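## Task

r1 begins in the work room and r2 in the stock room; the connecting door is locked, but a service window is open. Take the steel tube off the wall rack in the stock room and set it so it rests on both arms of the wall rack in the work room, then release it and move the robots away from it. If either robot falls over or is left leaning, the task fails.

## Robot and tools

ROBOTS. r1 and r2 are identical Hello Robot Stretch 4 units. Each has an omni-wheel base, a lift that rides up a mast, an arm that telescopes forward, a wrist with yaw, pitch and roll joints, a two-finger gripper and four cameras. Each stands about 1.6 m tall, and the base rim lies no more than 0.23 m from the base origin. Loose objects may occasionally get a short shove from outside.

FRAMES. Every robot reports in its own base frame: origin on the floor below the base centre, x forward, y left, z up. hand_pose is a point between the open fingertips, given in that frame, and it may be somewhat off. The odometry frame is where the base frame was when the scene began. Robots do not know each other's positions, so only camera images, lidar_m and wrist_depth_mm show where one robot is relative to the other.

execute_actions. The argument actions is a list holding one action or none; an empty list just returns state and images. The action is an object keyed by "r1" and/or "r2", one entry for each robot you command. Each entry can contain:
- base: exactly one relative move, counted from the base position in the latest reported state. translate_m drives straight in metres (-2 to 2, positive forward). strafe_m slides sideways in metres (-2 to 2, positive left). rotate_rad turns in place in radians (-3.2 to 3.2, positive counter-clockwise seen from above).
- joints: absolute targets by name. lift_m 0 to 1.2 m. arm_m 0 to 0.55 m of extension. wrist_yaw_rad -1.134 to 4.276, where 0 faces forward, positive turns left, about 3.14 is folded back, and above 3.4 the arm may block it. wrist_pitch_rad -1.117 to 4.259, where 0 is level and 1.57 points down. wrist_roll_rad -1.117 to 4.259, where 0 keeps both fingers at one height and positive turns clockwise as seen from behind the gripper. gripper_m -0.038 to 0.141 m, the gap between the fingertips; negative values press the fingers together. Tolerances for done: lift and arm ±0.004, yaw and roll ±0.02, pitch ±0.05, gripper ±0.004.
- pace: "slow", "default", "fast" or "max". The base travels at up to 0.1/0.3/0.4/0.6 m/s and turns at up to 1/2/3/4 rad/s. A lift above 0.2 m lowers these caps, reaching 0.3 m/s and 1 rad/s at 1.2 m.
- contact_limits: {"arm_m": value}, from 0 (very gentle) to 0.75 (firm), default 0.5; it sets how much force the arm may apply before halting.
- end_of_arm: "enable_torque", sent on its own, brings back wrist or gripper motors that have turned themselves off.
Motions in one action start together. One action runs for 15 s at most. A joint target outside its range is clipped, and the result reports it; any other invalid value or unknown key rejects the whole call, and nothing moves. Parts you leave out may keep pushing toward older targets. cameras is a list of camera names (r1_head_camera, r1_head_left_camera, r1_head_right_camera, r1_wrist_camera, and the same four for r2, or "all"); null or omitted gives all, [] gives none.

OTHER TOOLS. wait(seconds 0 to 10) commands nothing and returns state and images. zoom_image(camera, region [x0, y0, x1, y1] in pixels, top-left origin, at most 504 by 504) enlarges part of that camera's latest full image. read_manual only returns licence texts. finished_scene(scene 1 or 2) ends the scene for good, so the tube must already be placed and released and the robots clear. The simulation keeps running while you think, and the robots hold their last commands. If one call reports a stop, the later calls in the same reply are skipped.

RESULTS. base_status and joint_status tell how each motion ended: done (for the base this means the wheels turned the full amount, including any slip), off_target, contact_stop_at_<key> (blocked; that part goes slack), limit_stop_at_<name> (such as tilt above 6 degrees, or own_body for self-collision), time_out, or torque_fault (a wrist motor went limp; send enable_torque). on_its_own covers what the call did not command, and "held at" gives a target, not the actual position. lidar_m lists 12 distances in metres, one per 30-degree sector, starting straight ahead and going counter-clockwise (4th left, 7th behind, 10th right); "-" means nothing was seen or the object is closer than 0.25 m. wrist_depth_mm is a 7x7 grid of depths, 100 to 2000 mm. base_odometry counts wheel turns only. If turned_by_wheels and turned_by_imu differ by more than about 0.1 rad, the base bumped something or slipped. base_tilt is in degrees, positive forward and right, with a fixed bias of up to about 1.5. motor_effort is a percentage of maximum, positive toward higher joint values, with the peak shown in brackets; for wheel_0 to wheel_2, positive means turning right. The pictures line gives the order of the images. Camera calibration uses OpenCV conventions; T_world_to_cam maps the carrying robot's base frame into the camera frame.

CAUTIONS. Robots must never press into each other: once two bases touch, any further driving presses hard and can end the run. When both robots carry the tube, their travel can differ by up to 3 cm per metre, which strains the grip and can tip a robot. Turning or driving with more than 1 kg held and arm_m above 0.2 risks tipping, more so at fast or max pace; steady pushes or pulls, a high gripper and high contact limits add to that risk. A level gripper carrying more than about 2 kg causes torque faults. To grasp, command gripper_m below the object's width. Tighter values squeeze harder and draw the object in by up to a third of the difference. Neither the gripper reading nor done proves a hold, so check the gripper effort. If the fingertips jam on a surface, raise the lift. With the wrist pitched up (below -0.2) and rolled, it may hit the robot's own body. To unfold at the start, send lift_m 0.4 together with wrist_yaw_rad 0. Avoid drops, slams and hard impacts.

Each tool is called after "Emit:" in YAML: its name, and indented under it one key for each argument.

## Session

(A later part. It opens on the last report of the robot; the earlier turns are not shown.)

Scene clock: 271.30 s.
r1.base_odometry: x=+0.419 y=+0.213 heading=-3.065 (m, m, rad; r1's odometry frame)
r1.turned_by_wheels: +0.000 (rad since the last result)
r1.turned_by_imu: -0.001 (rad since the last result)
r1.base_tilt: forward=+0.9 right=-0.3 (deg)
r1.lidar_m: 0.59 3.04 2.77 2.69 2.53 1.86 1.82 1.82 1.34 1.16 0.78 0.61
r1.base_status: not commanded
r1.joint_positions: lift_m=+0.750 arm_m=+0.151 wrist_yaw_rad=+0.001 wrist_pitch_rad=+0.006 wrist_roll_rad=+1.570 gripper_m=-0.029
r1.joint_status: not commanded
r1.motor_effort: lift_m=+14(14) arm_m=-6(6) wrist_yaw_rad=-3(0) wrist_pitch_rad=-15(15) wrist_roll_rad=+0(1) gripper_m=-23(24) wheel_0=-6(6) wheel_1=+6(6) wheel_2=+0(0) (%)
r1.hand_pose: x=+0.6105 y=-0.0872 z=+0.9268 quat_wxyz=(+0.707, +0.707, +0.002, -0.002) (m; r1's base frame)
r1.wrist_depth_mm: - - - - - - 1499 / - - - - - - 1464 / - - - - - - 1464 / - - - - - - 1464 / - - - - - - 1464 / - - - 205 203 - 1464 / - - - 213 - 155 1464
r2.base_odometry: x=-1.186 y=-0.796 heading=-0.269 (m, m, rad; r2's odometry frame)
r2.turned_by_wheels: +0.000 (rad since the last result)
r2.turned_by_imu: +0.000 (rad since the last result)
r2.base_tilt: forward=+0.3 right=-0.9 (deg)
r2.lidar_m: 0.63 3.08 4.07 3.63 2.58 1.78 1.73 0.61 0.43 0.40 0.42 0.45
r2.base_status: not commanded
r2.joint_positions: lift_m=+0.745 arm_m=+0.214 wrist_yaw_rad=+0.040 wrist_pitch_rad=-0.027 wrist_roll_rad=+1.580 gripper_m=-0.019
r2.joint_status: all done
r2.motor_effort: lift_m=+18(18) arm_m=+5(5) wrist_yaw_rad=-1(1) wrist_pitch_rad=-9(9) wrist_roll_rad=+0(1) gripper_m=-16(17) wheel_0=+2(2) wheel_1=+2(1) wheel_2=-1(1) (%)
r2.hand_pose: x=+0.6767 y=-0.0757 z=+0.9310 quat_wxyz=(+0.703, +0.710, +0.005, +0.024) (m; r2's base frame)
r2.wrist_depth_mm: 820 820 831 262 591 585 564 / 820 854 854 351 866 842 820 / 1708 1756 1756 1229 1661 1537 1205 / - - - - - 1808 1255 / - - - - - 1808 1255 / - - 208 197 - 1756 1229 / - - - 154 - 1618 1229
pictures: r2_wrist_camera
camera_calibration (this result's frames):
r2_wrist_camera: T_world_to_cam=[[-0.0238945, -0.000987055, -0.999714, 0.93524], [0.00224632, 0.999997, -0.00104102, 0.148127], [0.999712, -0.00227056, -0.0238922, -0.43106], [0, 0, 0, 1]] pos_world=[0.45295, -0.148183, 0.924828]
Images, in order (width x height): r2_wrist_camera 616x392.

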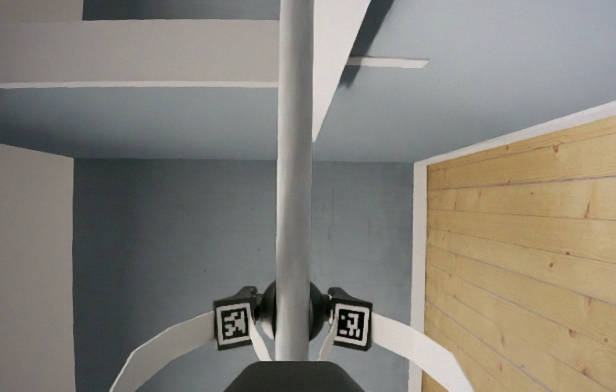

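Emit:
execute_actions:
  actions:
    - {"r1":{"joints":{"gripper_m":0.09}}}
  cameras: []

Emit:
execute_actions:
  actions:
    - {"r1":{"base":{"strafe_m":-0.865},"joints":{"arm_m":0.1}}}
  cameras: ["r1_head_right_camera","r1_wrist_camera"]

Scene clock: 276.47 s.
r1.base_odometry: x=+0.419 y=+0.213 heading=-3.065 (m, m, rad; r1's odometry frame)
r1.turned_by_wheels: +0.000 (rad since the last result)
r1.turned_by_imu: -0.002 (rad since the last result)
r1.base_tilt: forward=+0.8 right=-0.3 (deg)
r1.lidar_m: 0.61 3.05 2.78 2.69 2.54 1.86 1.81 1.81 1.33 1.16 0.83 0.65
r1.base_status: not commanded
r1.joint_positions: lift_m=+0.750 arm_m=+0.151 wrist_yaw_rad=+0.000 wrist_pitch_rad=+0.003 wrist_roll_rad=+1.570 gripper_m=+0.090
r1.joint_status: all done
r1.motor_effort: lift_m=+14(14) arm_m=-6(6) wrist_yaw_rad=-1(0) wrist_pitch_rad=-7(18) wrist_roll_rad=+0(0) gripper_m=-3(25) wheel_0=-6(6) wheel_1=+6(5) wheel_2=+0(0) (%)
r1.hand_pose: x=+0.6105 y=-0.0874 z=+0.9277 quat_wxyz=(+0.707, +0.707, +0.001, -0.001) (m; r1's base frame)
r1.wrist_depth_mm: - - - - - - 1537 / - - - - - - 1464 / - - - - - - 1464 / - - - - - - 1464 / - - - - - - 1464 / - - 214 - 226 1921 1464 / - - - 162 - 1756 1499
r2.base_odometry: x=-1.186 y=-0.796 heading=-0.269 (m, m, rad; r2's odometry frame)
r2.turned_by_wheels: +0.000 (rad since the last result)
r2.turned_by_imu: +0.000 (rad since the last result)
r2.base_tilt: forward=+0.4 right=-0.9 (deg)
r2.lidar_m: 0.63 3.08 4.08 3.60 2.56 1.81 1.73 0.61 0.43 0.39 0.41 0.46
r2.base_status: not commanded
r2.joint_positions: lift_m=+0.745 arm_m=+0.214 wrist_yaw_rad=+0.040 wrist_pitch_rad=-0.032 wrist_roll_rad=+1.580 gripper_m=-0.019
r2.joint_status: not commanded
r2.motor_effort: lift_m=+18(18) arm_m=+5(5) wrist_yaw_rad=-1(2) wrist_pitch_rad=+5(9) wrist_roll_rad=+1(1) gripper_m=-17(16) wheel_0=+2(2) wheel_1=+1(1) wheel_2=-1(1) (%)
r2.hand_pose: x=+0.6766 y=-0.0758 z=+0.9324 quat_wxyz=(+0.703, +0.710, +0.003, +0.025) (m; r2's base frame)
r2.wrist_depth_mm: 820 831 842 260 574 580 564 / 831 854 854 351 854 842 820 / 1708 1708 1708 1229 1661 1537 1229 / - - - - - 1808 1281 / - - - - - 1808 1281 / - - 200 197 - 1863 1281 / - - - 149 - 1661 1255
pictures: none
No camera images: the call's "cameras" was empty. Leave "cameras" out to get every camera's image.

Scene clock: 280.67 s.
r1.base_odometry: x=+0.353 y=+1.076 heading=-3.065 (m, m, rad; r1's odometry frame)
r1.turned_by_wheels: +0.000 (rad since the last result)
r1.turned_by_imu: -0.002 (rad since the last result)
r1.base_tilt: forward=+0.8 right=-0.4 (deg)
r1.lidar_m: 0.55 0.60 0.85 3.57 2.56 1.91 1.61 0.60 0.31 0.29 0.30 0.44
r1.base_status: done
r1.joint_positions: lift_m=+0.750 arm_m=+0.101 wrist_yaw_rad=+0.000 wrist_pitch_rad=+0.003 wrist_roll_rad=+1.570 gripper_m=+0.090
r1.joint_status: all done
r1.motor_effort: lift_m=+14(14) arm_m=-6(5) wrist_yaw_rad=+1(1) wrist_pitch_rad=-6(6) wrist_roll_rad=-1(0) gripper_m=-4(3) wheel_0=+4(14) wheel_1=-3(6) wheel_2=-1(2) (%)
r1.hand_pose: x=+0.5604 y=-0.0874 z=+0.9278 quat_wxyz=(+0.707, +0.707, +0.001, -0.001) (m; r1's base frame)
r1.wrist_depth_mm: 715 707 707 647 634 676 661 / 1078 1078 1060 960 1025 991 976 / 1983 - - 1661 1756 1808 1366 / - - - - - - 1464 / - - - - - - 1464 / - - 213 - - 1983 1464 / - - - 163 - 1756 1499
r2.base_odometry: x=-1.186 y=-0.796 heading=-0.269 (m, m, rad; r2's odometry frame)
r2.turned_by_wheels: +0.000 (rad since the last result)
r2.turned_by_imu: +0.000 (rad since the last result)
r2.base_tilt: forward=+0.3 right=-0.9 (deg)
r2.lidar_m: 0.63 3.07 4.08 3.60 2.61 1.79 1.73 0.62 0.44 0.40 0.41 0.45
r2.base_status: not commanded
r2.joint_positions: lift_m=+0.745 arm_m=+0.214 wrist_yaw_rad=+0.040 wrist_pitch_rad=-0.032 wrist_roll_rad=+1.580 gripper_m=-0.019
r2.joint_status: not commanded
r2.motor_effort: lift_m=+18(18) arm_m=+4(5) wrist_yaw_rad=-1(1) wrist_pitch_rad=+5(5) wrist_roll_rad=+0(1) gripper_m=-17(16) wheel_0=+2(2) wheel_1=+2(2) wheel_2=-1(1) (%)
r2.hand_pose: x=+0.6766 y=-0.0758 z=+0.9324 quat_wxyz=(+0.703, +0.710, +0.003, +0.025) (m; r2's base frame)
r2.wrist_depth_mm: 831 831 842 260 580 580 564 / 831 854 854 347 854 831 809 / 1756 1708 1708 1229 1708 1499 1229 / - - - - - 1921 1281 / - - - - - 1863 1281 / - - 200 198 - 1808 1255 / - - - 149 - 1661 1229
pictures: r1_head_right_camera, r1_wrist_camera
camera_calibration (this result's frames):
r1_wrist_camera: T_world_to_cam=[[0.0284679, -0.0284866, -0.999189, 0.910412], [0.0136365, 0.999512, -0.0281073, 0.164297], [0.999502, -0.0128253, 0.0288425, -0.364094], [0, 0, 0, 1]] pos_world=[0.335754, -0.142951, 0.924793]
Images, in order (width x height): r1_head_right_camera 420x672, r1_wrist_camera 616x392.

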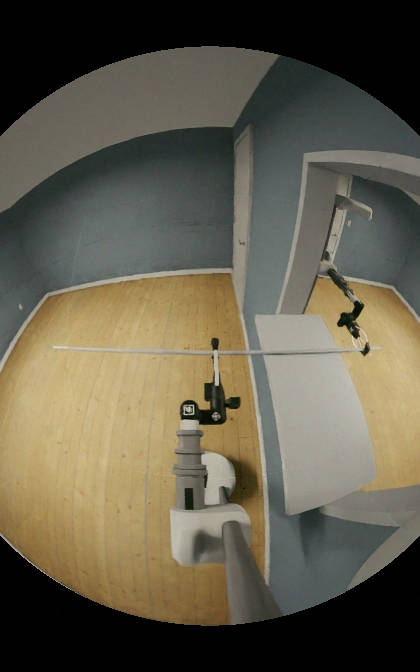

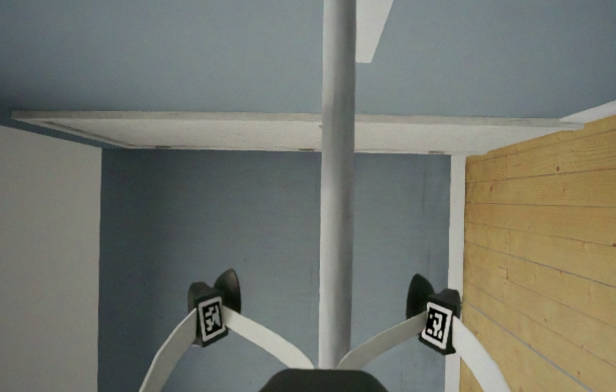

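Emit:
execute_actions:
  actions:
    - {"r1":{"joints":{"gripper_m":-0.038,"lift_m":0.744,"arm_m":0.106}}}
  cameras: ["r1_wrist_camera"]

Emit:
execute_actions:
  actions:
    - {"r1":{"joints":{"lift_m":0.785},"pace":"slow"},"r2":{"joints":{"lift_m":0.77},"pace":"slow"}}
  cameras: ["r1_wrist_camera"]

Scene clock: 285.97 s.
r1.base_odometry: x=+0.353 y=+1.076 heading=-3.065 (m, m, rad; r1's odometry frame)
r1.turned_by_wheels: +0.000 (rad since the last result)
r1.turned_by_imu: -0.002 (rad since the last result)
r1.base_tilt: forward=+0.8 right=-0.2 (deg)
r1.lidar_m: 0.53 0.59 0.79 3.57 2.57 1.91 1.63 0.61 0.31 0.29 0.31 0.41
r1.base_status: not commanded
r1.joint_positions: lift_m=+0.744 arm_m=+0.105 wrist_yaw_rad=+0.001 wrist_pitch_rad=+0.003 wrist_roll_rad=+1.570 gripper_m=-0.037
r1.joint_status: all done
r1.motor_effort: lift_m=+13(16) arm_m=+5(8) wrist_yaw_rad=-2(1) wrist_pitch_rad=-8(8) wrist_roll_rad=+0(0) gripper_m=-23(22) wheel_0=+4(4) wheel_1=-2(3) wheel_2=+0(0) (%)
r1.hand_pose: x=+0.5645 y=-0.0871 z=+0.9216 quat_wxyz=(+0.707, +0.707, +0.002, -0.001) (m; r1's base frame)
r1.wrist_depth_mm: 723 707 707 621 647 683 661 / 1098 1098 1060 960 1025 1008 976 / 1983 - - 1661 1863 1808 1430 / - - - - - - 1499 / - - - - - - 1464 / - - - 195 198 - 1464 / - - - 192 - 159 1499
r2.base_odometry: x=-1.186 y=-0.796 heading=-0.269 (m, m, rad; r2's odometry frame)
r2.turned_by_wheels: +0.000 (rad since the last result)
r2.turned_by_imu: +0.000 (rad since the last result)
r2.base_tilt: forward=+0.4 right=-0.9 (deg)
r2.lidar_m: 0.62 3.07 4.07 3.65 2.59 1.81 1.72 0.63 0.43 0.40 0.42 0.46
r2.base_status: not commanded
r2.joint_positions: lift_m=+0.745 arm_m=+0.214 wrist_yaw_rad=+0.040 wrist_pitch_rad=-0.031 wrist_roll_rad=+1.580 gripper_m=-0.019
r2.joint_status: not commanded
r2.motor_effort: lift_m=+18(18) arm_m=+5(5) wrist_yaw_rad=-1(1) wrist_pitch_rad=+5(5) wrist_roll_rad=+0(1) gripper_m=-15(17) wheel_0=+2(2) wheel_1=+1(1) wheel_2=-1(1) (%)
r2.hand_pose: x=+0.6766 y=-0.0758 z=+0.9324 quat_wxyz=(+0.703, +0.710, +0.003, +0.025) (m; r2's base frame)
r2.wrist_depth_mm: 820 831 831 260 580 585 564 / 831 842 854 349 878 831 820 / 1708 1708 1756 1229 1618 1499 1205 / - - - - - 1863 1281 / - - - - - 1808 1308 / - - 201 197 - 1863 1255 / - - - 148 - 1661 1229
pictures: r1_wrist_camera
camera_calibration (this result's frames):
r1_wrist_camera: T_world_to_cam=[[0.0278081, -0.028452, -0.999208, 0.904555], [0.0123701, 0.999528, -0.0281169, 0.164433], [0.999537, -0.0115785, 0.0281469, -0.367269], [0, 0, 0, 1]] pos_world=[0.339911, -0.142872, 0.9188]
Images, in order (width x height): r1_wrist_camera 616x392.

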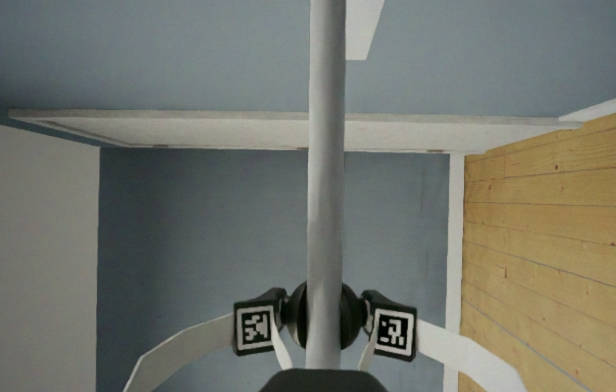

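Scene clock: 287.17 s.
r1.base_odometry: x=+0.353 y=+1.076 heading=-3.065 (m, m, rad; r1's odometry frame)
r1.turned_by_wheels: +0.000 (rad since the last result)
r1.turned_by_imu: +0.000 (rad since the last result)
r1.base_tilt: forward=+0.8 right=-0.3 (deg)
r1.lidar_m: 0.52 0.56 0.79 3.56 2.57 1.91 1.60 0.60 0.31 0.28 0.30 0.42
r1.base_status: not commanded
r1.joint_positions: lift_m=+0.784 arm_m=+0.105 wrist_yaw_rad=+0.001 wrist_pitch_rad=+0.012 wrist_roll_rad=+1.570 gripper_m=-0.037
r1.joint_status: all done
r1.on_its_own: wrist_pitch_rad is at rest, and its effort (-34) is outside its rest range (-23 to +23)
r1.motor_effort: lift_m=+25(24) arm_m=+5(6) wrist_yaw_rad=-2(3) wrist_pitch_rad=-34(38) wrist_roll_rad=+0(0) gripper_m=-25(22) wheel_0=+4(4) wheel_1=-3(3) wheel_2=-1(1) (%)
r1.hand_pose: x=+0.5645 y=-0.0872 z=+0.9590 quat_wxyz=(+0.707, +0.707, +0.005, -0.004) (m; r1's base frame)
r1.wrist_depth_mm: 707 707 699 654 394 676 668 / 1098 1098 1078 960 1042 1025 991 / 1983 - - 1430 1863 1863 1397 / - - - - - - 1499 / - - - - - - 1499 / - - - 191 201 - 1464 / - - - 191 - 158 1499
r2.base_odometry: x=-1.186 y=-0.796 heading=-0.269 (m, m, rad; r2's odometry frame)
r2.turned_by_wheels: +0.000 (rad since the last result)
r2.turned_by_imu: +0.000 (rad since the last result)
r2.base_tilt: forward=+0.3 right=-0.9 (deg)
r2.lidar_m: 0.62 3.08 4.07 3.62 2.58 1.80 1.73 0.62 0.42 0.39 0.42 0.47
r2.base_status: not commanded
r2.joint_positions: lift_m=+0.770 arm_m=+0.214 wrist_yaw_rad=+0.040 wrist_pitch_rad=-0.028 wrist_roll_rad=+1.580 gripper_m=-0.019
r2.joint_status: all done
r2.motor_effort: lift_m=+24(26) arm_m=+5(4) wrist_yaw_rad=-1(2) wrist_pitch_rad=-5(6) wrist_roll_rad=+1(1) gripper_m=-17(17) wheel_0=+2(2) wheel_1=+1(2) wheel_2=-1(1) (%)
r2.hand_pose: x=+0.6767 y=-0.0757 z=+0.9560 quat_wxyz=(+0.703, +0.710, +0.004, +0.024) (m; r2's base frame)
r2.wrist_depth_mm: 809 831 831 290 535 580 564 / 831 842 854 377 866 842 809 / 1756 1708 1756 683 1661 1576 1229 / - - - - - 1863 1308 / - - - - - 1808 1308 / - - 208 195 - 1863 1281 / - - - 163 - 1661 1255
pictures: r1_wrist_camera
camera_calibration (this result's frames):
r1_wrist_camera: T_world_to_cam=[[0.0185623, -0.0285596, -0.99942, 0.947311], [0.0125619, 0.99952, -0.0283291, 0.16571], [0.999749, -0.0120288, 0.0189122, -0.359566], [0, 0, 0, 1]] pos_world=[0.33981, -0.142901, 0.958256]
Images, in order (width x height): r1_wrist_camera 616x392.

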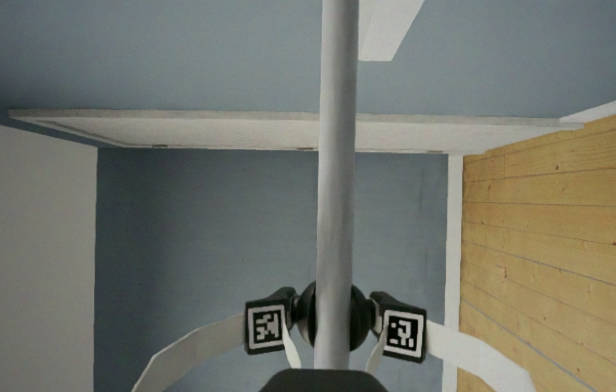

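Emit:
execute_actions:
  actions:
    - {"r2":{"joints":{"gripper_m":0.08}}}
  cameras: ["r1_head_right_camera","r2_wrist_camera"]

Scene clock: 290.20 s.
r1.base_odometry: x=+0.353 y=+1.076 heading=-3.065 (m, m, rad; r1's odometry frame)
r1.turned_by_wheels: +0.000 (rad since the last result)
r1.turned_by_imu: -0.001 (rad since the last result)
r1.base_tilt: forward=+0.8 right=-0.5 (deg)
r1.lidar_m: 0.52 0.56 0.82 3.54 2.57 1.91 1.62 0.59 0.31 0.28 0.31 0.43
r1.base_status: not commanded
r1.joint_positions: lift_m=+0.784 arm_m=+0.105 wrist_yaw_rad=+0.000 wrist_pitch_rad=+0.012 wrist_roll_rad=+1.570 gripper_m=-0.037
r1.joint_status: not commanded
r1.on_its_own: wrist_pitch_rad is at rest, and its effort (-34) is outside its rest range (-23 to +23)
r1.motor_effort: lift_m=+25(25) arm_m=+5(6) wrist_yaw_rad=+1(0) wrist_pitch_rad=-34(35) wrist_roll_rad=+1(2) gripper_m=-20(22) wheel_0=+4(4) wheel_1=-3(3) wheel_2=-1(1) (%)
r1.hand_pose: x=+0.5644 y=-0.0874 z=+0.9590 quat_wxyz=(+0.708, +0.707, +0.004, -0.004) (m; r1's base frame)
r1.wrist_depth_mm: 707 699 707 615 421 668 661 / 1078 1078 1060 878 1025 991 976 / 1921 - - 1430 1863 1808 1397 / - - - - - - 1499 / - - - - - - 1499 / - - - 191 202 - 1464 / - - - 189 - 158 1430
r2.base_odometry: x=-1.186 y=-0.796 heading=-0.269 (m, m, rad; r2's odometry frame)
r2.turned_by_wheels: +0.000 (rad since the last result)
r2.turned_by_imu: +0.000 (rad since the last result)
r2.base_tilt: forward=+0.3 right=-0.9 (deg)
r2.lidar_m: 0.64 3.09 4.09 3.62 2.59 1.81 1.74 0.63 0.42 0.40 0.40 0.46
r2.base_status: not commanded
r2.joint_positions: lift_m=+0.770 arm_m=+0.214 wrist_yaw_rad=+0.040 wrist_pitch_rad=-0.028 wrist_roll_rad=+1.580 gripper_m=+0.080
r2.joint_status: all done
r2.motor_effort: lift_m=+24(24) arm_m=+5(5) wrist_yaw_rad=-1(1) wrist_pitch_rad=-5(6) wrist_roll_rad=+1(0) gripper_m=-3(15) wheel_0=+2(2) wheel_1=+2(2) wheel_2=-1(1) (%)
r2.hand_pose: x=+0.6767 y=-0.0758 z=+0.9559 quat_wxyz=(+0.703, +0.710, +0.004, +0.024) (m; r2's base frame)
r2.wrist_depth_mm: 831 831 831 525 535 580 564 / 831 854 831 517 866 842 809 / 1708 1756 1464 1464 1708 1576 1229 / - - - - - 1863 1281 / - - - - - 1863 1281 / - - 198 - 223 1808 1281 / - - - 144 - 1661 1281
pictures: r1_head_right_camera, r2_wrist_camera
camera_calibration (this result's frames):
r2_wrist_camera: T_world_to_cam=[[-0.0224803, -0.000964697, -0.999747, 0.959244], [0.00228415, 0.999997, -0.0010163, 0.148115], [0.999745, -0.00230642, -0.022478, -0.431848], [0, 0, 0, 1]] pos_world=[0.452964, -0.148185, 0.949444]
Images, in order (width x height): r1_head_right_camera 420x672, r2_wrist_camera 616x392.

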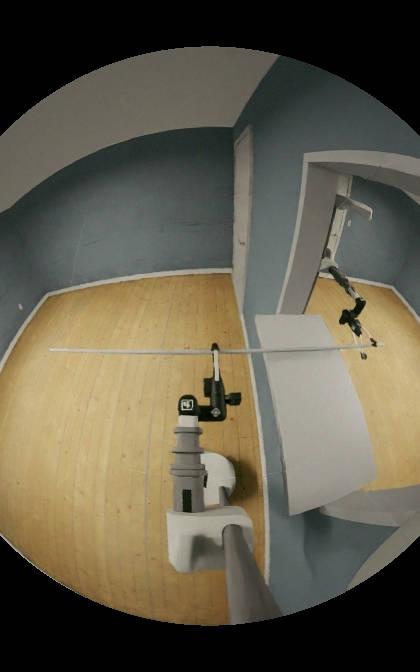

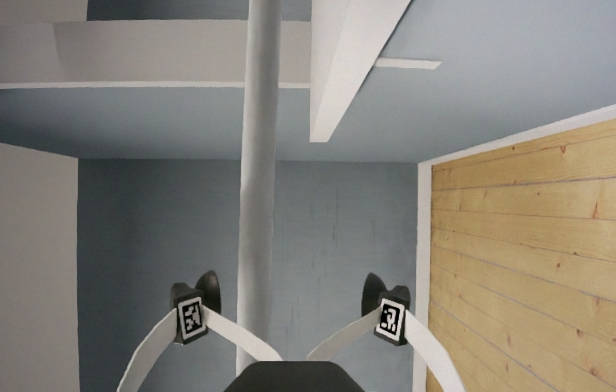

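Emit:
execute_actions:
  actions:
    - {"r2":{"joints":{"gripper_m":-0.01,"lift_m":0.745},"pace":"slow"},"r1":{"joints":{"lift_m":0.745},"pace":"slow"}}
  cameras: []

Emit:
execute_actions:
  actions:
    - {"r1":{"joints":{"gripper_m":0.045}}}
  cameras: []

Emit:
execute_actions:
  actions:
    - {"r1":{"base":{"strafe_m":0.02},"joints":{"arm_m":0.096}}}
  cameras: ["r1_wrist_camera"]

Emit:
execute_actions:
  actions:
    - {"r1":{"joints":{"gripper_m":-0.038}}}
  cameras: ["r1_wrist_camera"]

Emit:
execute_actions:
  actions:
    - {"r1":{"joints":{"lift_m":0.785},"pace":"slow"},"r2":{"joints":{"lift_m":0.77,"gripper_m":0.08},"pace":"slow"}}
  cameras: ["r1_head_right_camera","r2_wrist_camera"]

Scene clock: 302.77 s.
r1.base_odometry: x=+0.353 y=+1.076 heading=-3.065 (m, m, rad; r1's odometry frame)
r1.turned_by_wheels: +0.000 (rad since the last result)
r1.turned_by_imu: -0.005 (rad since the last result)
r1.base_tilt: forward=+0.8 right=-0.3 (deg)
r1.lidar_m: 0.51 0.55 0.80 3.55 2.58 1.93 1.62 0.61 0.31 0.28 0.32 0.43
r1.base_status: not commanded
r1.joint_positions: lift_m=+0.745 arm_m=+0.105 wrist_yaw_rad=+0.000 wrist_pitch_rad=+0.004 wrist_roll_rad=+1.570 gripper_m=-0.037
r1.joint_status: all done
r1.motor_effort: lift_m=+16(23) arm_m=+6(6) wrist_yaw_rad=+0(0) wrist_pitch_rad=-9(34) wrist_roll_rad=+2(3) gripper_m=-20(23) wheel_0=+4(4) wheel_1=-2(3) wheel_2=-1(0) (%)
r1.hand_pose: x=+0.5644 y=-0.0874 z=+0.9223 quat_wxyz=(+0.707, +0.707, +0.001, -0.001) (m; r1's base frame)
r1.wrist_depth_mm: 715 707 707 621 640 676 668 / 1118 1078 1078 866 1042 1008 976 / 1983 - - 1618 1921 1808 1397 / - - - - - - 1464 / - - - - - - 1430 / - - - 195 198 - 1464 / - - - 190 - 160 1464
r2.base_odometry: x=-1.186 y=-0.796 heading=-0.269 (m, m, rad; r2's odometry frame)
r2.turned_by_wheels: +0.000 (rad since the last result)
r2.turned_by_imu: +0.001 (rad since the last result)
r2.base_tilt: forward=+0.3 right=-0.9 (deg)
r2.lidar_m: 0.64 3.08 4.06 3.62 2.57 1.82 1.73 0.62 0.41 0.40 0.40 0.46
r2.base_status: not commanded
r2.joint_positions: lift_m=+0.745 arm_m=+0.214 wrist_yaw_rad=+0.041 wrist_pitch_rad=-0.031 wrist_roll_rad=+1.580 gripper_m=-0.010
r2.joint_status: all done
r2.motor_effort: lift_m=+15(22) arm_m=+5(5) wrist_yaw_rad=-3(3) wrist_pitch_rad=+3(6) wrist_roll_rad=+1(0) gripper_m=-14(15) wheel_0=+2(2) wheel_1=+2(2) wheel_2=-1(1) (%)
r2.hand_pose: x=+0.6767 y=-0.0755 z=+0.9325 quat_wxyz=(+0.703, +0.710, +0.004, +0.025) (m; r2's base frame)
r2.wrist_depth_mm: 820 831 831 263 585 580 569 / 831 842 866 351 866 831 820 / 1708 1756 1756 1255 1618 1537 1205 / - - - - - 1863 1281 / - - - - - 1863 1281 / - - 205 196 - 1808 1255 / - - - 157 180 1708 1281
pictures: none
No camera images: the call's "cameras" was empty. Leave "cameras" out to get every camera's image.

Scene clock: 304.30 s.
r1.base_odometry: x=+0.353 y=+1.076 heading=-3.065 (m, m, rad; r1's odometry frame)
r1.turned_by_wheels: +0.000 (rad since the last result)
r1.turned_by_imu: -0.001 (rad since the last result)
r1.base_tilt: forward=+0.9 right=-0.3 (deg)
r1.lidar_m: 0.54 0.61 0.83 3.56 2.59 1.90 1.63 0.60 0.29 0.28 0.31 0.44
r1.base_status: not commanded
r1.joint_positions: lift_m=+0.745 arm_m=+0.105 wrist_yaw_rad=+0.000 wrist_pitch_rad=+0.003 wrist_roll_rad=+1.570 gripper_m=+0.045
r1.joint_status: all done
r1.motor_effort: lift_m=+16(16) arm_m=+5(6) wrist_yaw_rad=+0(2) wrist_pitch_rad=-6(9) wrist_roll_rad=+0(2) gripper_m=-4(21) wheel_0=+4(4) wheel_1=-3(3) wheel_2=-1(1) (%)
r1.hand_pose: x=+0.5644 y=-0.0874 z=+0.9226 quat_wxyz=(+0.707, +0.707, +0.001, -0.001) (m; r1's base frame)
r1.wrist_depth_mm: 715 707 707 615 647 676 654 / 1098 1078 1078 878 1025 1008 976 / 1921 - - 1618 1863 1808 1366 / - - - - - - 1464 / - - - - - - 1464 / - - - - 211 - 1464 / - - - 206 - 1863 1464
r2.base_odometry: x=-1.186 y=-0.796 heading=-0.269 (m, m, rad; r2's odometry frame)
r2.turned_by_wheels: +0.000 (rad since the last result)
r2.turned_by_imu: +0.000 (rad since the last result)
r2.base_tilt: forward=+0.3 right=-0.8 (deg)
r2.lidar_m: 0.62 3.08 4.09 3.62 2.60 1.80 1.73 0.61 0.42 0.40 0.42 0.46
r2.base_status: not commanded
r2.joint_positions: lift_m=+0.745 arm_m=+0.214 wrist_yaw_rad=+0.041 wrist_pitch_rad=-0.031 wrist_roll_rad=+1.580 gripper_m=-0.010
r2.joint_status: not commanded
r2.motor_effort: lift_m=+15(15) arm_m=+4(5) wrist_yaw_rad=-2(4) wrist_pitch_rad=+4(5) wrist_roll_rad=+0(1) gripper_m=-13(14) wheel_0=+2(2) wheel_1=+2(2) wheel_2=-1(1) (%)
r2.hand_pose: x=+0.6767 y=-0.0756 z=+0.9327 quat_wxyz=(+0.703, +0.710, +0.003, +0.025) (m; r2's base frame)
r2.wrist_depth_mm: 820 831 842 260 580 585 564 / 842 866 842 349 866 831 809 / 1708 1808 1661 1255 1661 1537 1229 / - - - - - 1808 1281 / - - - - - 1808 1255 / - - 205 196 - 1756 1281 / - - - 158 180 1708 1281
pictures: none
No camera images: the call's "cameras" was empty. Leave "cameras" out to get every camera's image.

Scene clock: 305.10 s.
r1.base_odometry: x=+0.354 y=+1.056 heading=-3.065 (m, m, rad; r1's odometry frame)
r1.turned_by_wheels: +0.000 (rad since the last result)
r1.turned_by_imu: +0.000 (rad since the last result)
r1.base_tilt: forward=+0.9 right=-0.5 (deg)
r1.lidar_m: 0.53 0.60 0.83 3.55 2.58 1.92 1.68 0.64 0.32 0.30 0.33 0.46
r1.base_status: done
r1.joint_positions: lift_m=+0.745 arm_m=+0.097 wrist_yaw_rad=+0.000 wrist_pitch_rad=+0.003 wrist_roll_rad=+1.570 gripper_m=+0.045
r1.joint_status: all done
r1.motor_effort: lift_m=+16(16) arm_m=-6(7) wrist_yaw_rad=-1(0) wrist_pitch_rad=-6(6) wrist_roll_rad=+1(1) gripper_m=-3(5) wheel_0=-1(10) wheel_1=+2(15) wheel_2=+0(2) (%)
r1.hand_pose: x=+0.5565 y=-0.0874 z=+0.9226 quat_wxyz=(+0.707, +0.707, +0.001, -0.001) (m; r1's base frame)
r1.wrist_depth_mm: 750 750 750 654 723 723 699 / 1182 1160 1160 931 1078 1078 1042 / 1921 - - 1756 - 1921 1464 / - - - - - - 1464 / - - - - - - 1430 / - - - - 211 - 1397 / - - - 216 - 1921 1464
r2.base_odometry: x=-1.186 y=-0.796 heading=-0.269 (m, m, rad; r2's odometry frame)
r2.turned_by_wheels: +0.000 (rad since the last result)
r2.turned_by_imu: +0.000 (rad since the last result)
r2.base_tilt: forward=+0.3 right=-0.9 (deg)
r2.lidar_m: 0.63 3.07 4.07 3.62 2.59 1.81 1.73 0.62 0.43 0.40 0.42 0.45
r2.base_status: not commanded
r2.joint_positions: lift_m=+0.745 arm_m=+0.214 wrist_yaw_rad=+0.041 wrist_pitch_rad=-0.031 wrist_roll_rad=+1.580 gripper_m=-0.010
r2.joint_status: not commanded
r2.motor_effort: lift_m=+15(15) arm_m=+5(5) wrist_yaw_rad=-3(2) wrist_pitch_rad=+5(5) wrist_roll_rad=+1(0) gripper_m=-13(14) wheel_0=+2(2) wheel_1=+1(1) wheel_2=-1(1) (%)
r2.hand_pose: x=+0.6767 y=-0.0756 z=+0.9327 quat_wxyz=(+0.703, +0.710, +0.003, +0.025) (m; r2's base frame)
r2.wrist_depth_mm: 831 820 842 260 580 580 564 / 831 842 842 347 878 831 820 / 1756 1756 1756 1255 1661 1537 1205 / - - - - - 1863 1281 / - - - - - 1863 1281 / - - 205 196 - 1808 1255 / - - - 158 180 1756 1255
pictures: r1_wrist_camera
camera_calibration (this result's frames):
r1_wrist_camera: T_world_to_cam=[[0.0283773, -0.0288868, -0.99918, 0.905377], [0.0135319, 0.999502, -0.0285118, 0.164607], [0.999506, -0.0127117, 0.0287541, -0.359876], [0, 0, 0, 1]] pos_world=[0.331779, -0.142946, 0.919676]
Images, in order (width x height): r1_wrist_camera 616x392.

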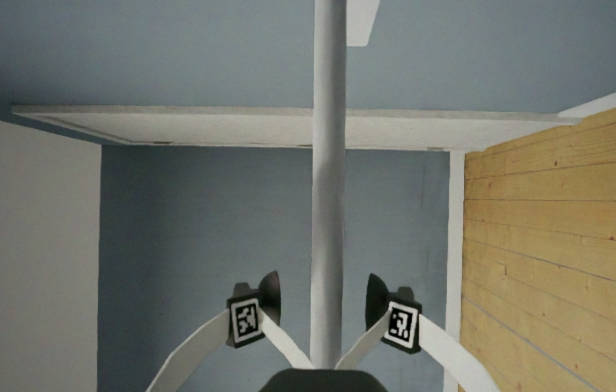

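Scene clock: 306.63 s.
r1.base_odometry: x=+0.354 y=+1.056 heading=-3.065 (m, m, rad; r1's odometry frame)
r1.turned_by_wheels: +0.000 (rad since the last result)
r1.turned_by_imu: -0.001 (rad since the last result)
r1.base_tilt: forward=+0.9 right=-0.3 (deg)
r1.lidar_m: 0.52 0.57 0.80 3.54 2.55 1.91 1.68 0.66 0.33 0.30 0.34 0.47
r1.base_status: not commanded
r1.joint_positions: lift_m=+0.745 arm_m=+0.097 wrist_yaw_rad=+0.001 wrist_pitch_rad=+0.004 wrist_roll_rad=+1.570 gripper_m=-0.037
r1.joint_status: all done
r1.motor_effort: lift_m=+16(16) arm_m=-6(6) wrist_yaw_rad=-4(1) wrist_pitch_rad=-10(11) wrist_roll_rad=+2(1) gripper_m=-27(29) wheel_0=-1(1) wheel_1=+2(3) wheel_2=+0(0) (%)
r1.hand_pose: x=+0.5566 y=-0.0871 z=+0.9221 quat_wxyz=(+0.707, +0.707, +0.002, -0.001) (m; r1's base frame)
r1.wrist_depth_mm: 768 759 759 661 732 723 699 / 1182 1160 1138 1025 1078 1078 1060 / - - - 1756 - 1921 1464 / - - - - - - 1464 / - - - - - - 1464 / - - - 202 202 - 1464 / - - - 202 - 156 1499
r2.base_odometry: x=-1.186 y=-0.796 heading=-0.269 (m, m, rad; r2's odometry frame)
r2.turned_by_wheels: +0.000 (rad since the last result)
r2.turned_by_imu: +0.000 (rad since the last result)
r2.base_tilt: forward=+0.3 right=-0.9 (deg)
r2.lidar_m: 0.62 3.07 4.08 3.62 2.60 1.79 1.74 0.65 0.43 0.40 0.42 0.46
r2.base_status: not commanded
r2.joint_positions: lift_m=+0.745 arm_m=+0.214 wrist_yaw_rad=+0.040 wrist_pitch_rad=-0.031 wrist_roll_rad=+1.580 gripper_m=-0.010
r2.joint_status: not commanded
r2.motor_effort: lift_m=+14(15) arm_m=+5(5) wrist_yaw_rad=-2(2) wrist_pitch_rad=+4(4) wrist_roll_rad=+1(1) gripper_m=-14(13) wheel_0=+2(2) wheel_1=+1(2) wheel_2=-1(1) (%)
r2.hand_pose: x=+0.6767 y=-0.0757 z=+0.9325 quat_wxyz=(+0.703, +0.710, +0.003, +0.025) (m; r2's base frame)
r2.wrist_depth_mm: 820 831 842 262 580 580 564 / 831 842 854 349 866 842 820 / 1756 1756 1708 1229 1708 1537 1205 / - - - - - 1863 1308 / - - - - - 1808 1255 / - - 206 197 - 1808 1281 / - - - 156 180 1708 1229
pictures: r1_wrist_camera
camera_calibration (this result's frames):
r1_wrist_camera: T_world_to_cam=[[0.026826, -0.0288543, -0.999224, 0.905833], [0.012273, 0.999517, -0.0285333, 0.164964], [0.999565, -0.0114981, 0.0271671, -0.358426], [0, 0, 0, 1]] pos_world=[0.331946, -0.142869, 0.919574]
Images, in order (width x height): r1_wrist_camera 616x392.

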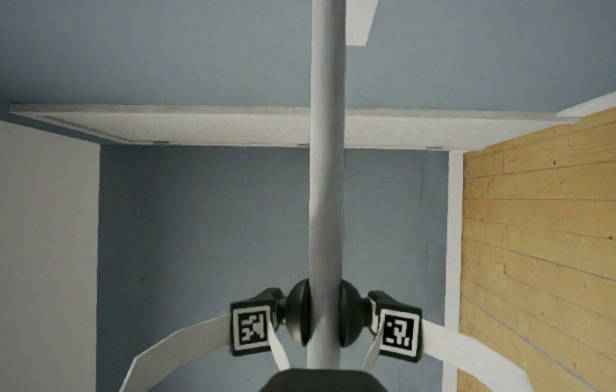

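Scene clock: 309.90 s.
r1.base_odometry: x=+0.354 y=+1.056 heading=-3.065 (m, m, rad; r1's odometry frame)
r1.turned_by_wheels: +0.000 (rad since the last result)
r1.turned_by_imu: -0.001 (rad since the last result)
r1.base_tilt: forward=+0.9 right=-0.3 (deg)
r1.lidar_m: 0.53 0.57 0.82 3.54 2.57 1.92 1.68 0.64 0.31 0.31 0.32 0.47
r1.base_status: not commanded
r1.joint_positions: lift_m=+0.784 arm_m=+0.097 wrist_yaw_rad=+0.000 wrist_pitch_rad=+0.013 wrist_roll_rad=+1.570 gripper_m=-0.037
r1.joint_status: all done
r1.on_its_own: wrist_pitch_rad is at rest, and its effort (-35) is outside its rest range (-23 to +23)
r1.motor_effort: lift_m=+25(29) arm_m=-6(6) wrist_yaw_rad=-1(4) wrist_pitch_rad=-35(38) wrist_roll_rad=+1(2) gripper_m=-24(27) wheel_0=-1(1) wheel_1=+2(2) wheel_2=+0(0) (%)
r1.hand_pose: x=+0.5565 y=-0.0873 z=+0.9589 quat_wxyz=(+0.707, +0.707, +0.005, -0.004) (m; r1's base frame)
r1.wrist_depth_mm: 759 759 759 699 683 723 715 / 1160 1138 1138 1025 1098 1078 1042 / 1983 - - 1464 1983 1983 1464 / - - - - - - 1499 / - - - - - - 1464 / - - - 202 196 - 1464 / - - - 204 - 160 1430
r2.base_odometry: x=-1.186 y=-0.796 heading=-0.269 (m, m, rad; r2's odometry frame)
r2.turned_by_wheels: +0.000 (rad since the last result)
r2.turned_by_imu: +0.000 (rad since the last result)
r2.base_tilt: forward=+0.3 right=-0.9 (deg)
r2.lidar_m: 0.64 3.08 4.08 3.60 2.58 1.80 1.74 0.61 0.44 0.40 0.42 0.45
r2.base_status: not commanded
r2.joint_positions: lift_m=+0.770 arm_m=+0.214 wrist_yaw_rad=+0.040 wrist_pitch_rad=-0.028 wrist_roll_rad=+1.580 gripper_m=+0.080
r2.joint_status: all done
r2.motor_effort: lift_m=+24(25) arm_m=+5(5) wrist_yaw_rad=-1(1) wrist_pitch_rad=-5(5) wrist_roll_rad=+1(0) gripper_m=-1(11) wheel_0=+2(2) wheel_1=+2(1) wheel_2=-1(1) (%)
r2.hand_pose: x=+0.6767 y=-0.0757 z=+0.9559 quat_wxyz=(+0.703, +0.710, +0.004, +0.024) (m; r2's base frame)
r2.wrist_depth_mm: 820 831 842 345 544 580 564 / 820 842 854 379 866 842 809 / 1708 1756 1708 683 1661 1537 1229 / - - - - - 1863 1308 / - - - - - 1921 1308 / - - 214 - 223 1863 1281 / - - - 144 - 1708 1255
pictures: r1_head_right_camera, r2_wrist_camera
camera_calibration (this result's frames):
r2_wrist_camera: T_world_to_cam=[[-0.0225651, -0.000971209, -0.999745, 0.95927], [0.00215209, 0.999997, -0.00102003, 0.148169], [0.999743, -0.00217456, -0.0225629, -0.431775], [0, 0, 0, 1]] pos_world=[0.452991, -0.148176, 0.949434]
Images, in order (width x height): r1_head_right_camera 420x672, r2_wrist_camera 616x392.

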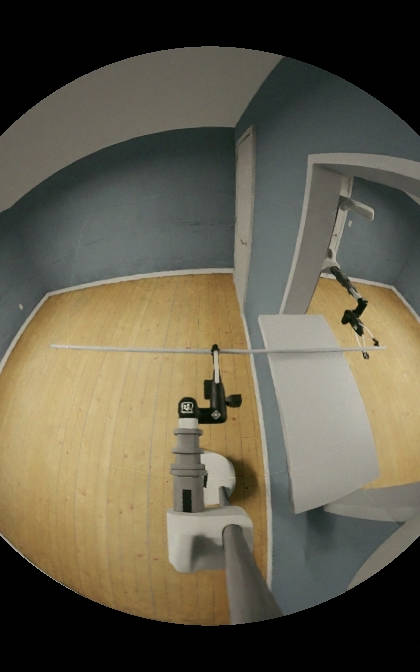

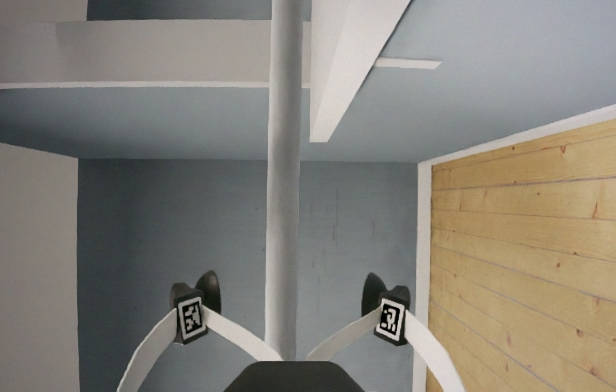

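Emit:
execute_actions:
  actions:
    - {"r1":{"base":{"strafe_m":1.3},"joints":{"arm_m":0.19}},"r2":{"joints":{"arm_m":0.0}}}
  cameras: ["r1_head_right_camera"]

Emit:
execute_actions:
  actions:
    - {"r1":{"joints":{"wrist_pitch_rad":1.57,"lift_m":0.5},"pace":"slow"}}
  cameras: ["r1_head_right_camera"]

Scene clock: 324.00 s.
r1.base_odometry: x=+0.454 y=-0.240 heading=-3.065 (m, m, rad; r1's odometry frame)
r1.turned_by_wheels: +0.000 (rad since the last result)
r1.turned_by_imu: -0.004 (rad since the last result)
r1.base_tilt: forward=+0.8 right=-0.2 (deg)
r1.lidar_m: 0.62 0.65 0.99 2.25 2.52 1.88 1.81 1.91 1.82 1.61 0.85 0.64
r1.base_status: done
r1.joint_positions: lift_m=+0.784 arm_m=+0.189 wrist_yaw_rad=+0.000 wrist_pitch_rad=+0.013 wrist_roll_rad=+1.570 gripper_m=-0.037
r1.joint_status: all done
r1.on_its_own: wrist_pitch_rad is at rest, and its effort (-35) is outside its rest range (-23 to +23)
r1.motor_effort: lift_m=+24(25) arm_m=+6(7) wrist_yaw_rad=-1(3) wrist_pitch_rad=-35(35) wrist_roll_rad=-1(0) gripper_m=-27(24) wheel_0=-5(15) wheel_1=+2(16) wheel_2=+0(1) (%)
r1.hand_pose: x=+0.6483 y=-0.0874 z=+0.9590 quat_wxyz=(+0.707, +0.707, +0.005, -0.004) (m; r1's base frame)
r1.wrist_depth_mm: - - - - - - 1537 / - - - - - - 1499 / - - - - - - 1499 / - - - - - - 1464 / - - - - - - 1464 / - - - 201 196 - 1464 / - - - 204 - 160 1430
r2.base_odometry: x=-1.186 y=-0.796 heading=-0.269 (m, m, rad; r2's odometry frame)
r2.turned_by_wheels: +0.000 (rad since the last result)
r2.turned_by_imu: +0.001 (rad since the last result)
r2.base_tilt: forward=+0.3 right=-0.9 (deg)
r2.lidar_m: 0.98 3.08 4.06 3.62 2.58 1.81 1.74 0.63 0.43 0.39 0.41 0.45
r2.base_status: not commanded
r2.joint_positions: lift_m=+0.770 arm_m=+0.001 wrist_yaw_rad=+0.040 wrist_pitch_rad=-0.028 wrist_roll_rad=+1.580 gripper_m=+0.080
r2.joint_status: all done
r2.motor_effort: lift_m=+24(24) arm_m=-5(5) wrist_yaw_rad=+0(1) wrist_pitch_rad=-7(7) wrist_roll_rad=+1(1) gripper_m=-2(2) wheel_0=+2(2) wheel_1=+1(2) wheel_2=-1(1) (%)
r2.hand_pose: x=+0.4635 y=-0.0758 z=+0.9558 quat_wxyz=(+0.703, +0.710, +0.005, +0.024) (m; r2's base frame)
r2.wrist_depth_mm: - - - - 549 597 574 / 1042 1042 1060 1042 878 854 831 / 1499 1756 1756 1756 1708 1576 1229 / - - - - - 1921 1281 / - - - - - 1863 1336 / - - 214 - 222 1808 1281 / - - - 144 - 1708 1281
pictures: r1_head_right_camera
Images, in order (width x height): r1_head_right_camera 420x672.

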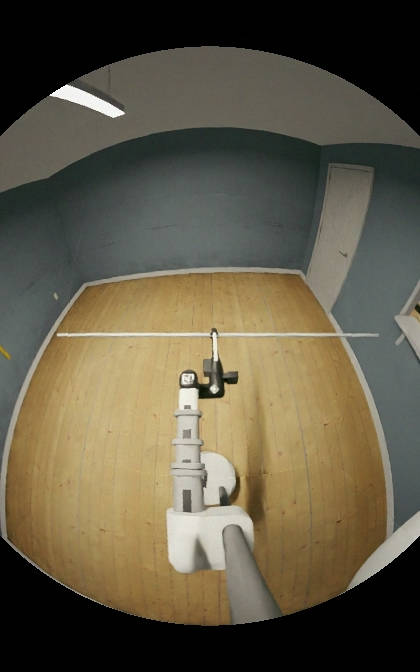

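Scene clock: 326.93 s.
r1.base_odometry: x=+0.454 y=-0.240 heading=-3.065 (m, m, rad; r1's odometry frame)
r1.turned_by_wheels: +0.000 (rad since the last result)
r1.turned_by_imu: -0.001 (rad since the last result)
r1.base_tilt: forward=+0.7 right=-0.5 (deg)
r1.lidar_m: 2.94 0.40 0.51 2.24 2.52 1.88 1.82 1.90 1.82 1.61 0.50 0.40
r1.base_status: not commanded
r1.joint_positions: lift_m=+0.500 arm_m=+0.189 wrist_yaw_rad=+0.000 wrist_pitch_rad=+1.570 wrist_roll_rad=+1.570 gripper_m=-0.037
r1.joint_status: all done
r1.motor_effort: lift_m=+16(22) arm_m=+6(6) wrist_yaw_rad=+2(0) wrist_pitch_rad=+2(34) wrist_roll_rad=+1(0) gripper_m=-30(29) wheel_0=-4(5) wheel_1=+3(3) wheel_2=+0(0) (%)
r1.hand_pose: x=+0.3601 y=-0.0874 z=+0.3898 quat_wxyz=(+0.500, +0.500, +0.500, -0.500) (m; r1's base frame)
r1.wrist_depth_mm: 640 634 621 621 615 609 603 / 634 627 627 615 615 603 603 / 634 634 621 615 615 609 603 / 634 634 615 621 615 564 399 / 627 627 621 615 603 430 389 / 627 621 615 204 202 397 392 / 627 621 615 206 603 155 387
r2.base_odometry: x=-1.186 y=-0.796 heading=-0.269 (m, m, rad; r2's odometry frame)
r2.turned_by_wheels: +0.000 (rad since the last result)
r2.turned_by_imu: +0.000 (rad since the last result)
r2.base_tilt: forward=+0.3 right=-0.8 (deg)
r2.lidar_m: 0.96 3.08 4.08 3.62 2.60 1.81 1.72 0.65 0.41 0.40 0.42 0.46
r2.base_status: not commanded
r2.joint_positions: lift_m=+0.770 arm_m=+0.001 wrist_yaw_rad=+0.040 wrist_pitch_rad=-0.028 wrist_roll_rad=+1.580 gripper_m=+0.080
r2.joint_status: not commanded
r2.motor_effort: lift_m=+24(24) arm_m=-5(5) wrist_yaw_rad=+0(0) wrist_pitch_rad=-7(7) wrist_roll_rad=+0(0) gripper_m=-2(2) wheel_0=+2(2) wheel_1=+2(1) wheel_2=-1(1) (%)
r2.hand_pose: x=+0.4635 y=-0.0758 z=+0.9558 quat_wxyz=(+0.703, +0.710, +0.005, +0.024) (m; r2's base frame)
r2.wrist_depth_mm: - - - - 554 597 580 / 1042 1042 1042 1060 878 854 831 / 1499 1808 1708 1708 1708 1537 1255 / - - - - - 1863 1308 / - - - - - 1863 1281 / - - 213 - 222 1863 1281 / - - - 144 - 1708 1255
pictures: r1_head_right_camera
Images, in order (width x height): r1_head_right_camera 420x672.

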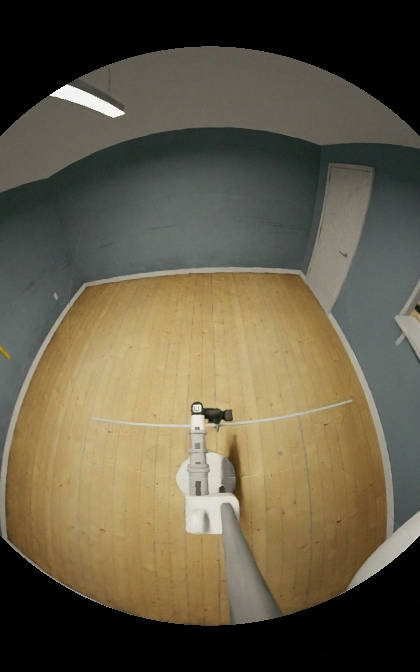

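Emit:
execute_actions:
  actions:
    - {"r1":{"base":{"rotate_rad":1.59},"pace":"slow"}}
  cameras: ["r1_head_right_camera"]

Emit:
execute_actions:
  actions:
    - {"r1":{"base":{"translate_m":1.2},"joints":{"wrist_pitch_rad":0,"lift_m":1.0}}}
  cameras: ["r1_head_right_camera","r1_wrist_camera"]

Scene clock: 332.33 s.
r1.base_odometry: x=+0.454 y=-0.240 heading=-1.476 (m, m, rad; r1's odometry frame)
r1.turned_by_wheels: +1.589 (rad since the last result)
r1.turned_by_imu: +1.577 (rad since the last result)
r1.base_tilt: forward=+0.9 right=-0.3 (deg)
r1.lidar_m: 2.26 0.36 0.53 1.77 1.90 1.79 1.71 1.73 2.58 2.94 0.49 0.39
r1.base_status: done
r1.joint_positions: lift_m=+0.500 arm_m=+0.189 wrist_yaw_rad=-0.001 wrist_pitch_rad=+1.570 wrist_roll_rad=+1.571 gripper_m=-0.037
r1.joint_status: not commanded
r1.motor_effort: lift_m=+16(16) arm_m=+6(6) wrist_yaw_rad=+3(5) wrist_pitch_rad=+2(2) wrist_roll_rad=-1(5) gripper_m=-28(30) wheel_0=-5(11) wheel_1=-4(3) wheel_2=-4(7) (%)
r1.hand_pose: x=+0.3601 y=-0.0874 z=+0.3898 quat_wxyz=(+0.500, +0.500, +0.500, -0.500) (m; r1's base frame)
r1.wrist_depth_mm: 627 634 627 621 615 609 609 / 634 634 621 621 615 609 603 / 634 627 621 615 615 609 603 / 634 627 627 615 615 564 399 / 627 627 627 621 609 424 389 / 634 627 621 203 203 397 389 / 634 621 615 206 609 154 389
r2.base_odometry: x=-1.186 y=-0.796 heading=-0.269 (m, m, rad; r2's odometry frame)
r2.turned_by_wheels: +0.000 (rad since the last result)
r2.turned_by_imu: +0.000 (rad since the last result)
r2.base_tilt: forward=+0.3 right=-0.9 (deg)
r2.lidar_m: 0.98 3.08 4.07 3.64 2.60 1.82 1.73 0.64 0.43 0.40 0.42 0.46
r2.base_status: not commanded
r2.joint_positions: lift_m=+0.770 arm_m=+0.001 wrist_yaw_rad=+0.040 wrist_pitch_rad=-0.028 wrist_roll_rad=+1.580 gripper_m=+0.080
r2.joint_status: not commanded
r2.motor_effort: lift_m=+24(24) arm_m=-5(6) wrist_yaw_rad=-1(0) wrist_pitch_rad=-7(7) wrist_roll_rad=+1(1) gripper_m=-2(2) wheel_0=+2(2) wheel_1=+2(1) wheel_2=-1(1) (%)
r2.hand_pose: x=+0.4635 y=-0.0758 z=+0.9558 quat_wxyz=(+0.703, +0.710, +0.005, +0.024) (m; r2's base frame)
r2.wrist_depth_mm: - - - - 554 597 585 / 1042 1025 1042 1060 878 854 842 / 1464 1756 1756 1756 1756 1537 1229 / - - - - - 1863 1308 / - - - - - 1863 1281 / - - 214 - 222 1808 1255 / - - - 144 - 1661 1281
pictures: r1_head_right_camera
Images, in order (width x height): r1_head_right_camera 420x672.

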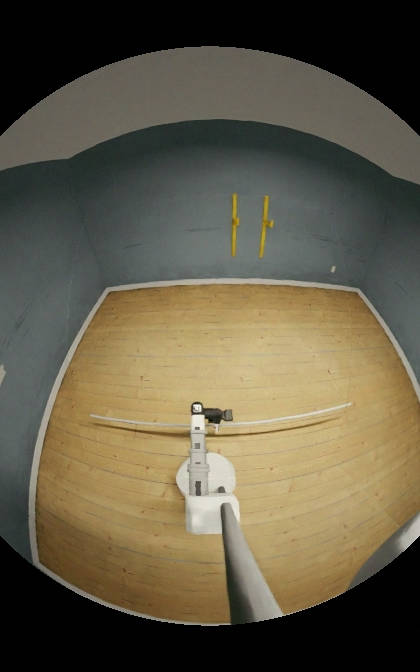

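Scene clock: 337.83 s.
r1.base_odometry: x=+0.568 y=-1.435 heading=-1.475 (m, m, rad; r1's odometry frame)
r1.turned_by_wheels: +0.001 (rad since the last result)
r1.turned_by_imu: -0.004 (rad since the last result)
r1.base_tilt: forward=+0.8 right=-0.4 (deg)
r1.lidar_m: 0.62 0.65 0.97 1.76 1.86 2.62 2.97 3.13 3.08 2.99 0.83 0.63
r1.base_status: done
r1.joint_positions: lift_m=+0.999 arm_m=+0.189 wrist_yaw_rad=+0.000 wrist_pitch_rad=+0.013 wrist_roll_rad=+1.570 gripper_m=-0.037
r1.joint_status: all done
r1.on_its_own: wrist_pitch_rad is at rest, and its effort (-35) is outside its rest range (-23 to +23)
r1.motor_effort: lift_m=+25(28) arm_m=+5(6) wrist_yaw_rad=+2(5) wrist_pitch_rad=-35(47) wrist_roll_rad=-1(2) gripper_m=-24(28) wheel_0=+3(12) wheel_1=+5(10) wheel_2=+1(12) (%)
r1.hand_pose: x=+0.6484 y=-0.0875 z=+1.1739 quat_wxyz=(+0.707, +0.707, +0.004, -0.005) (m; r1's base frame)
r1.wrist_depth_mm: 946 931 931 931 931 931 917 / 960 946 946 931 946 931 946 / 946 946 946 960 946 946 946 / 960 960 946 946 931 931 946 / 960 946 946 946 931 931 931 / 960 960 946 202 196 946 931 / 976 946 960 204 946 160 931
r2.base_odometry: x=-1.186 y=-0.796 heading=-0.269 (m, m, rad; r2's odometry frame)
r2.turned_by_wheels: +0.000 (rad since the last result)
r2.turned_by_imu: +0.000 (rad since the last result)
r2.base_tilt: forward=+0.3 right=-0.9 (deg)
r2.lidar_m: 0.97 3.09 4.09 3.64 2.61 1.83 1.72 0.63 0.44 0.39 0.42 0.45
r2.base_status: not commanded
r2.joint_positions: lift_m=+0.770 arm_m=+0.001 wrist_yaw_rad=+0.040 wrist_pitch_rad=-0.028 wrist_roll_rad=+1.580 gripper_m=+0.080
r2.joint_status: not commanded
r2.motor_effort: lift_m=+24(24) arm_m=-6(5) wrist_yaw_rad=-1(0) wrist_pitch_rad=-7(7) wrist_roll_rad=+1(0) gripper_m=-2(3) wheel_0=+2(2) wheel_1=+1(2) wheel_2=-1(1) (%)
r2.hand_pose: x=+0.4635 y=-0.0758 z=+0.9558 quat_wxyz=(+0.703, +0.710, +0.005, +0.024) (m; r2's base frame)
r2.wrist_depth_mm: - - - - 549 597 580 / 1042 1025 1060 1042 891 854 842 / 1464 1808 1756 1756 1708 1576 1255 / - - - - - 1808 1281 / - - - - - 1863 1308 / - - 213 - 223 1808 1281 / - - - 144 - 1708 1281
pictures: r1_head_right_camera, r1_wrist_camera
camera_calibration (this result's frames):
r1_wrist_camera: T_world_to_cam=[[0.0181841, -0.0284739, -0.999429, 1.16084], [0.0136203, 0.999509, -0.0282283, 0.170248], [0.999742, -0.0130992, 0.018563, -0.44721], [0, 0, 0, 1]] pos_world=[0.423667, -0.142969, 1.17328]
Images, in order (width x height): r1_head_right_camera 420x672, r1_wrist_camera 616x392.

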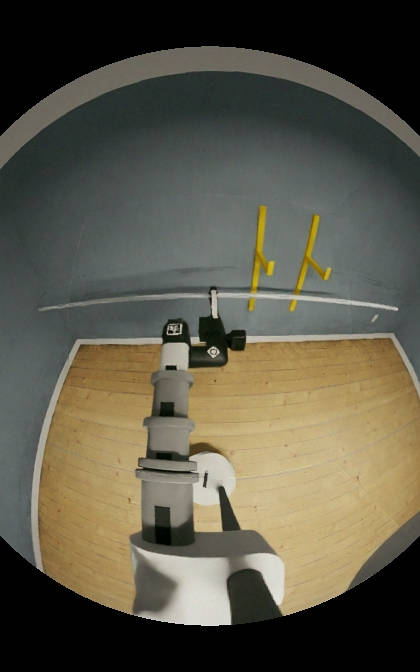

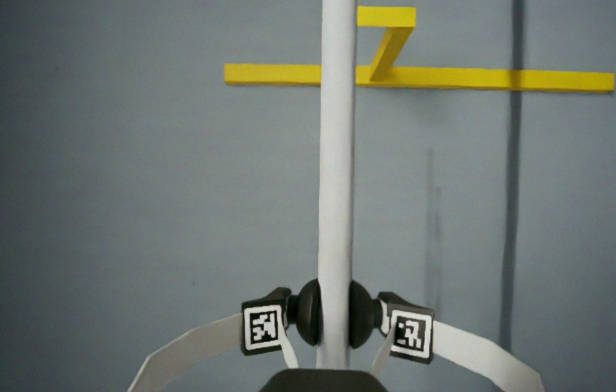

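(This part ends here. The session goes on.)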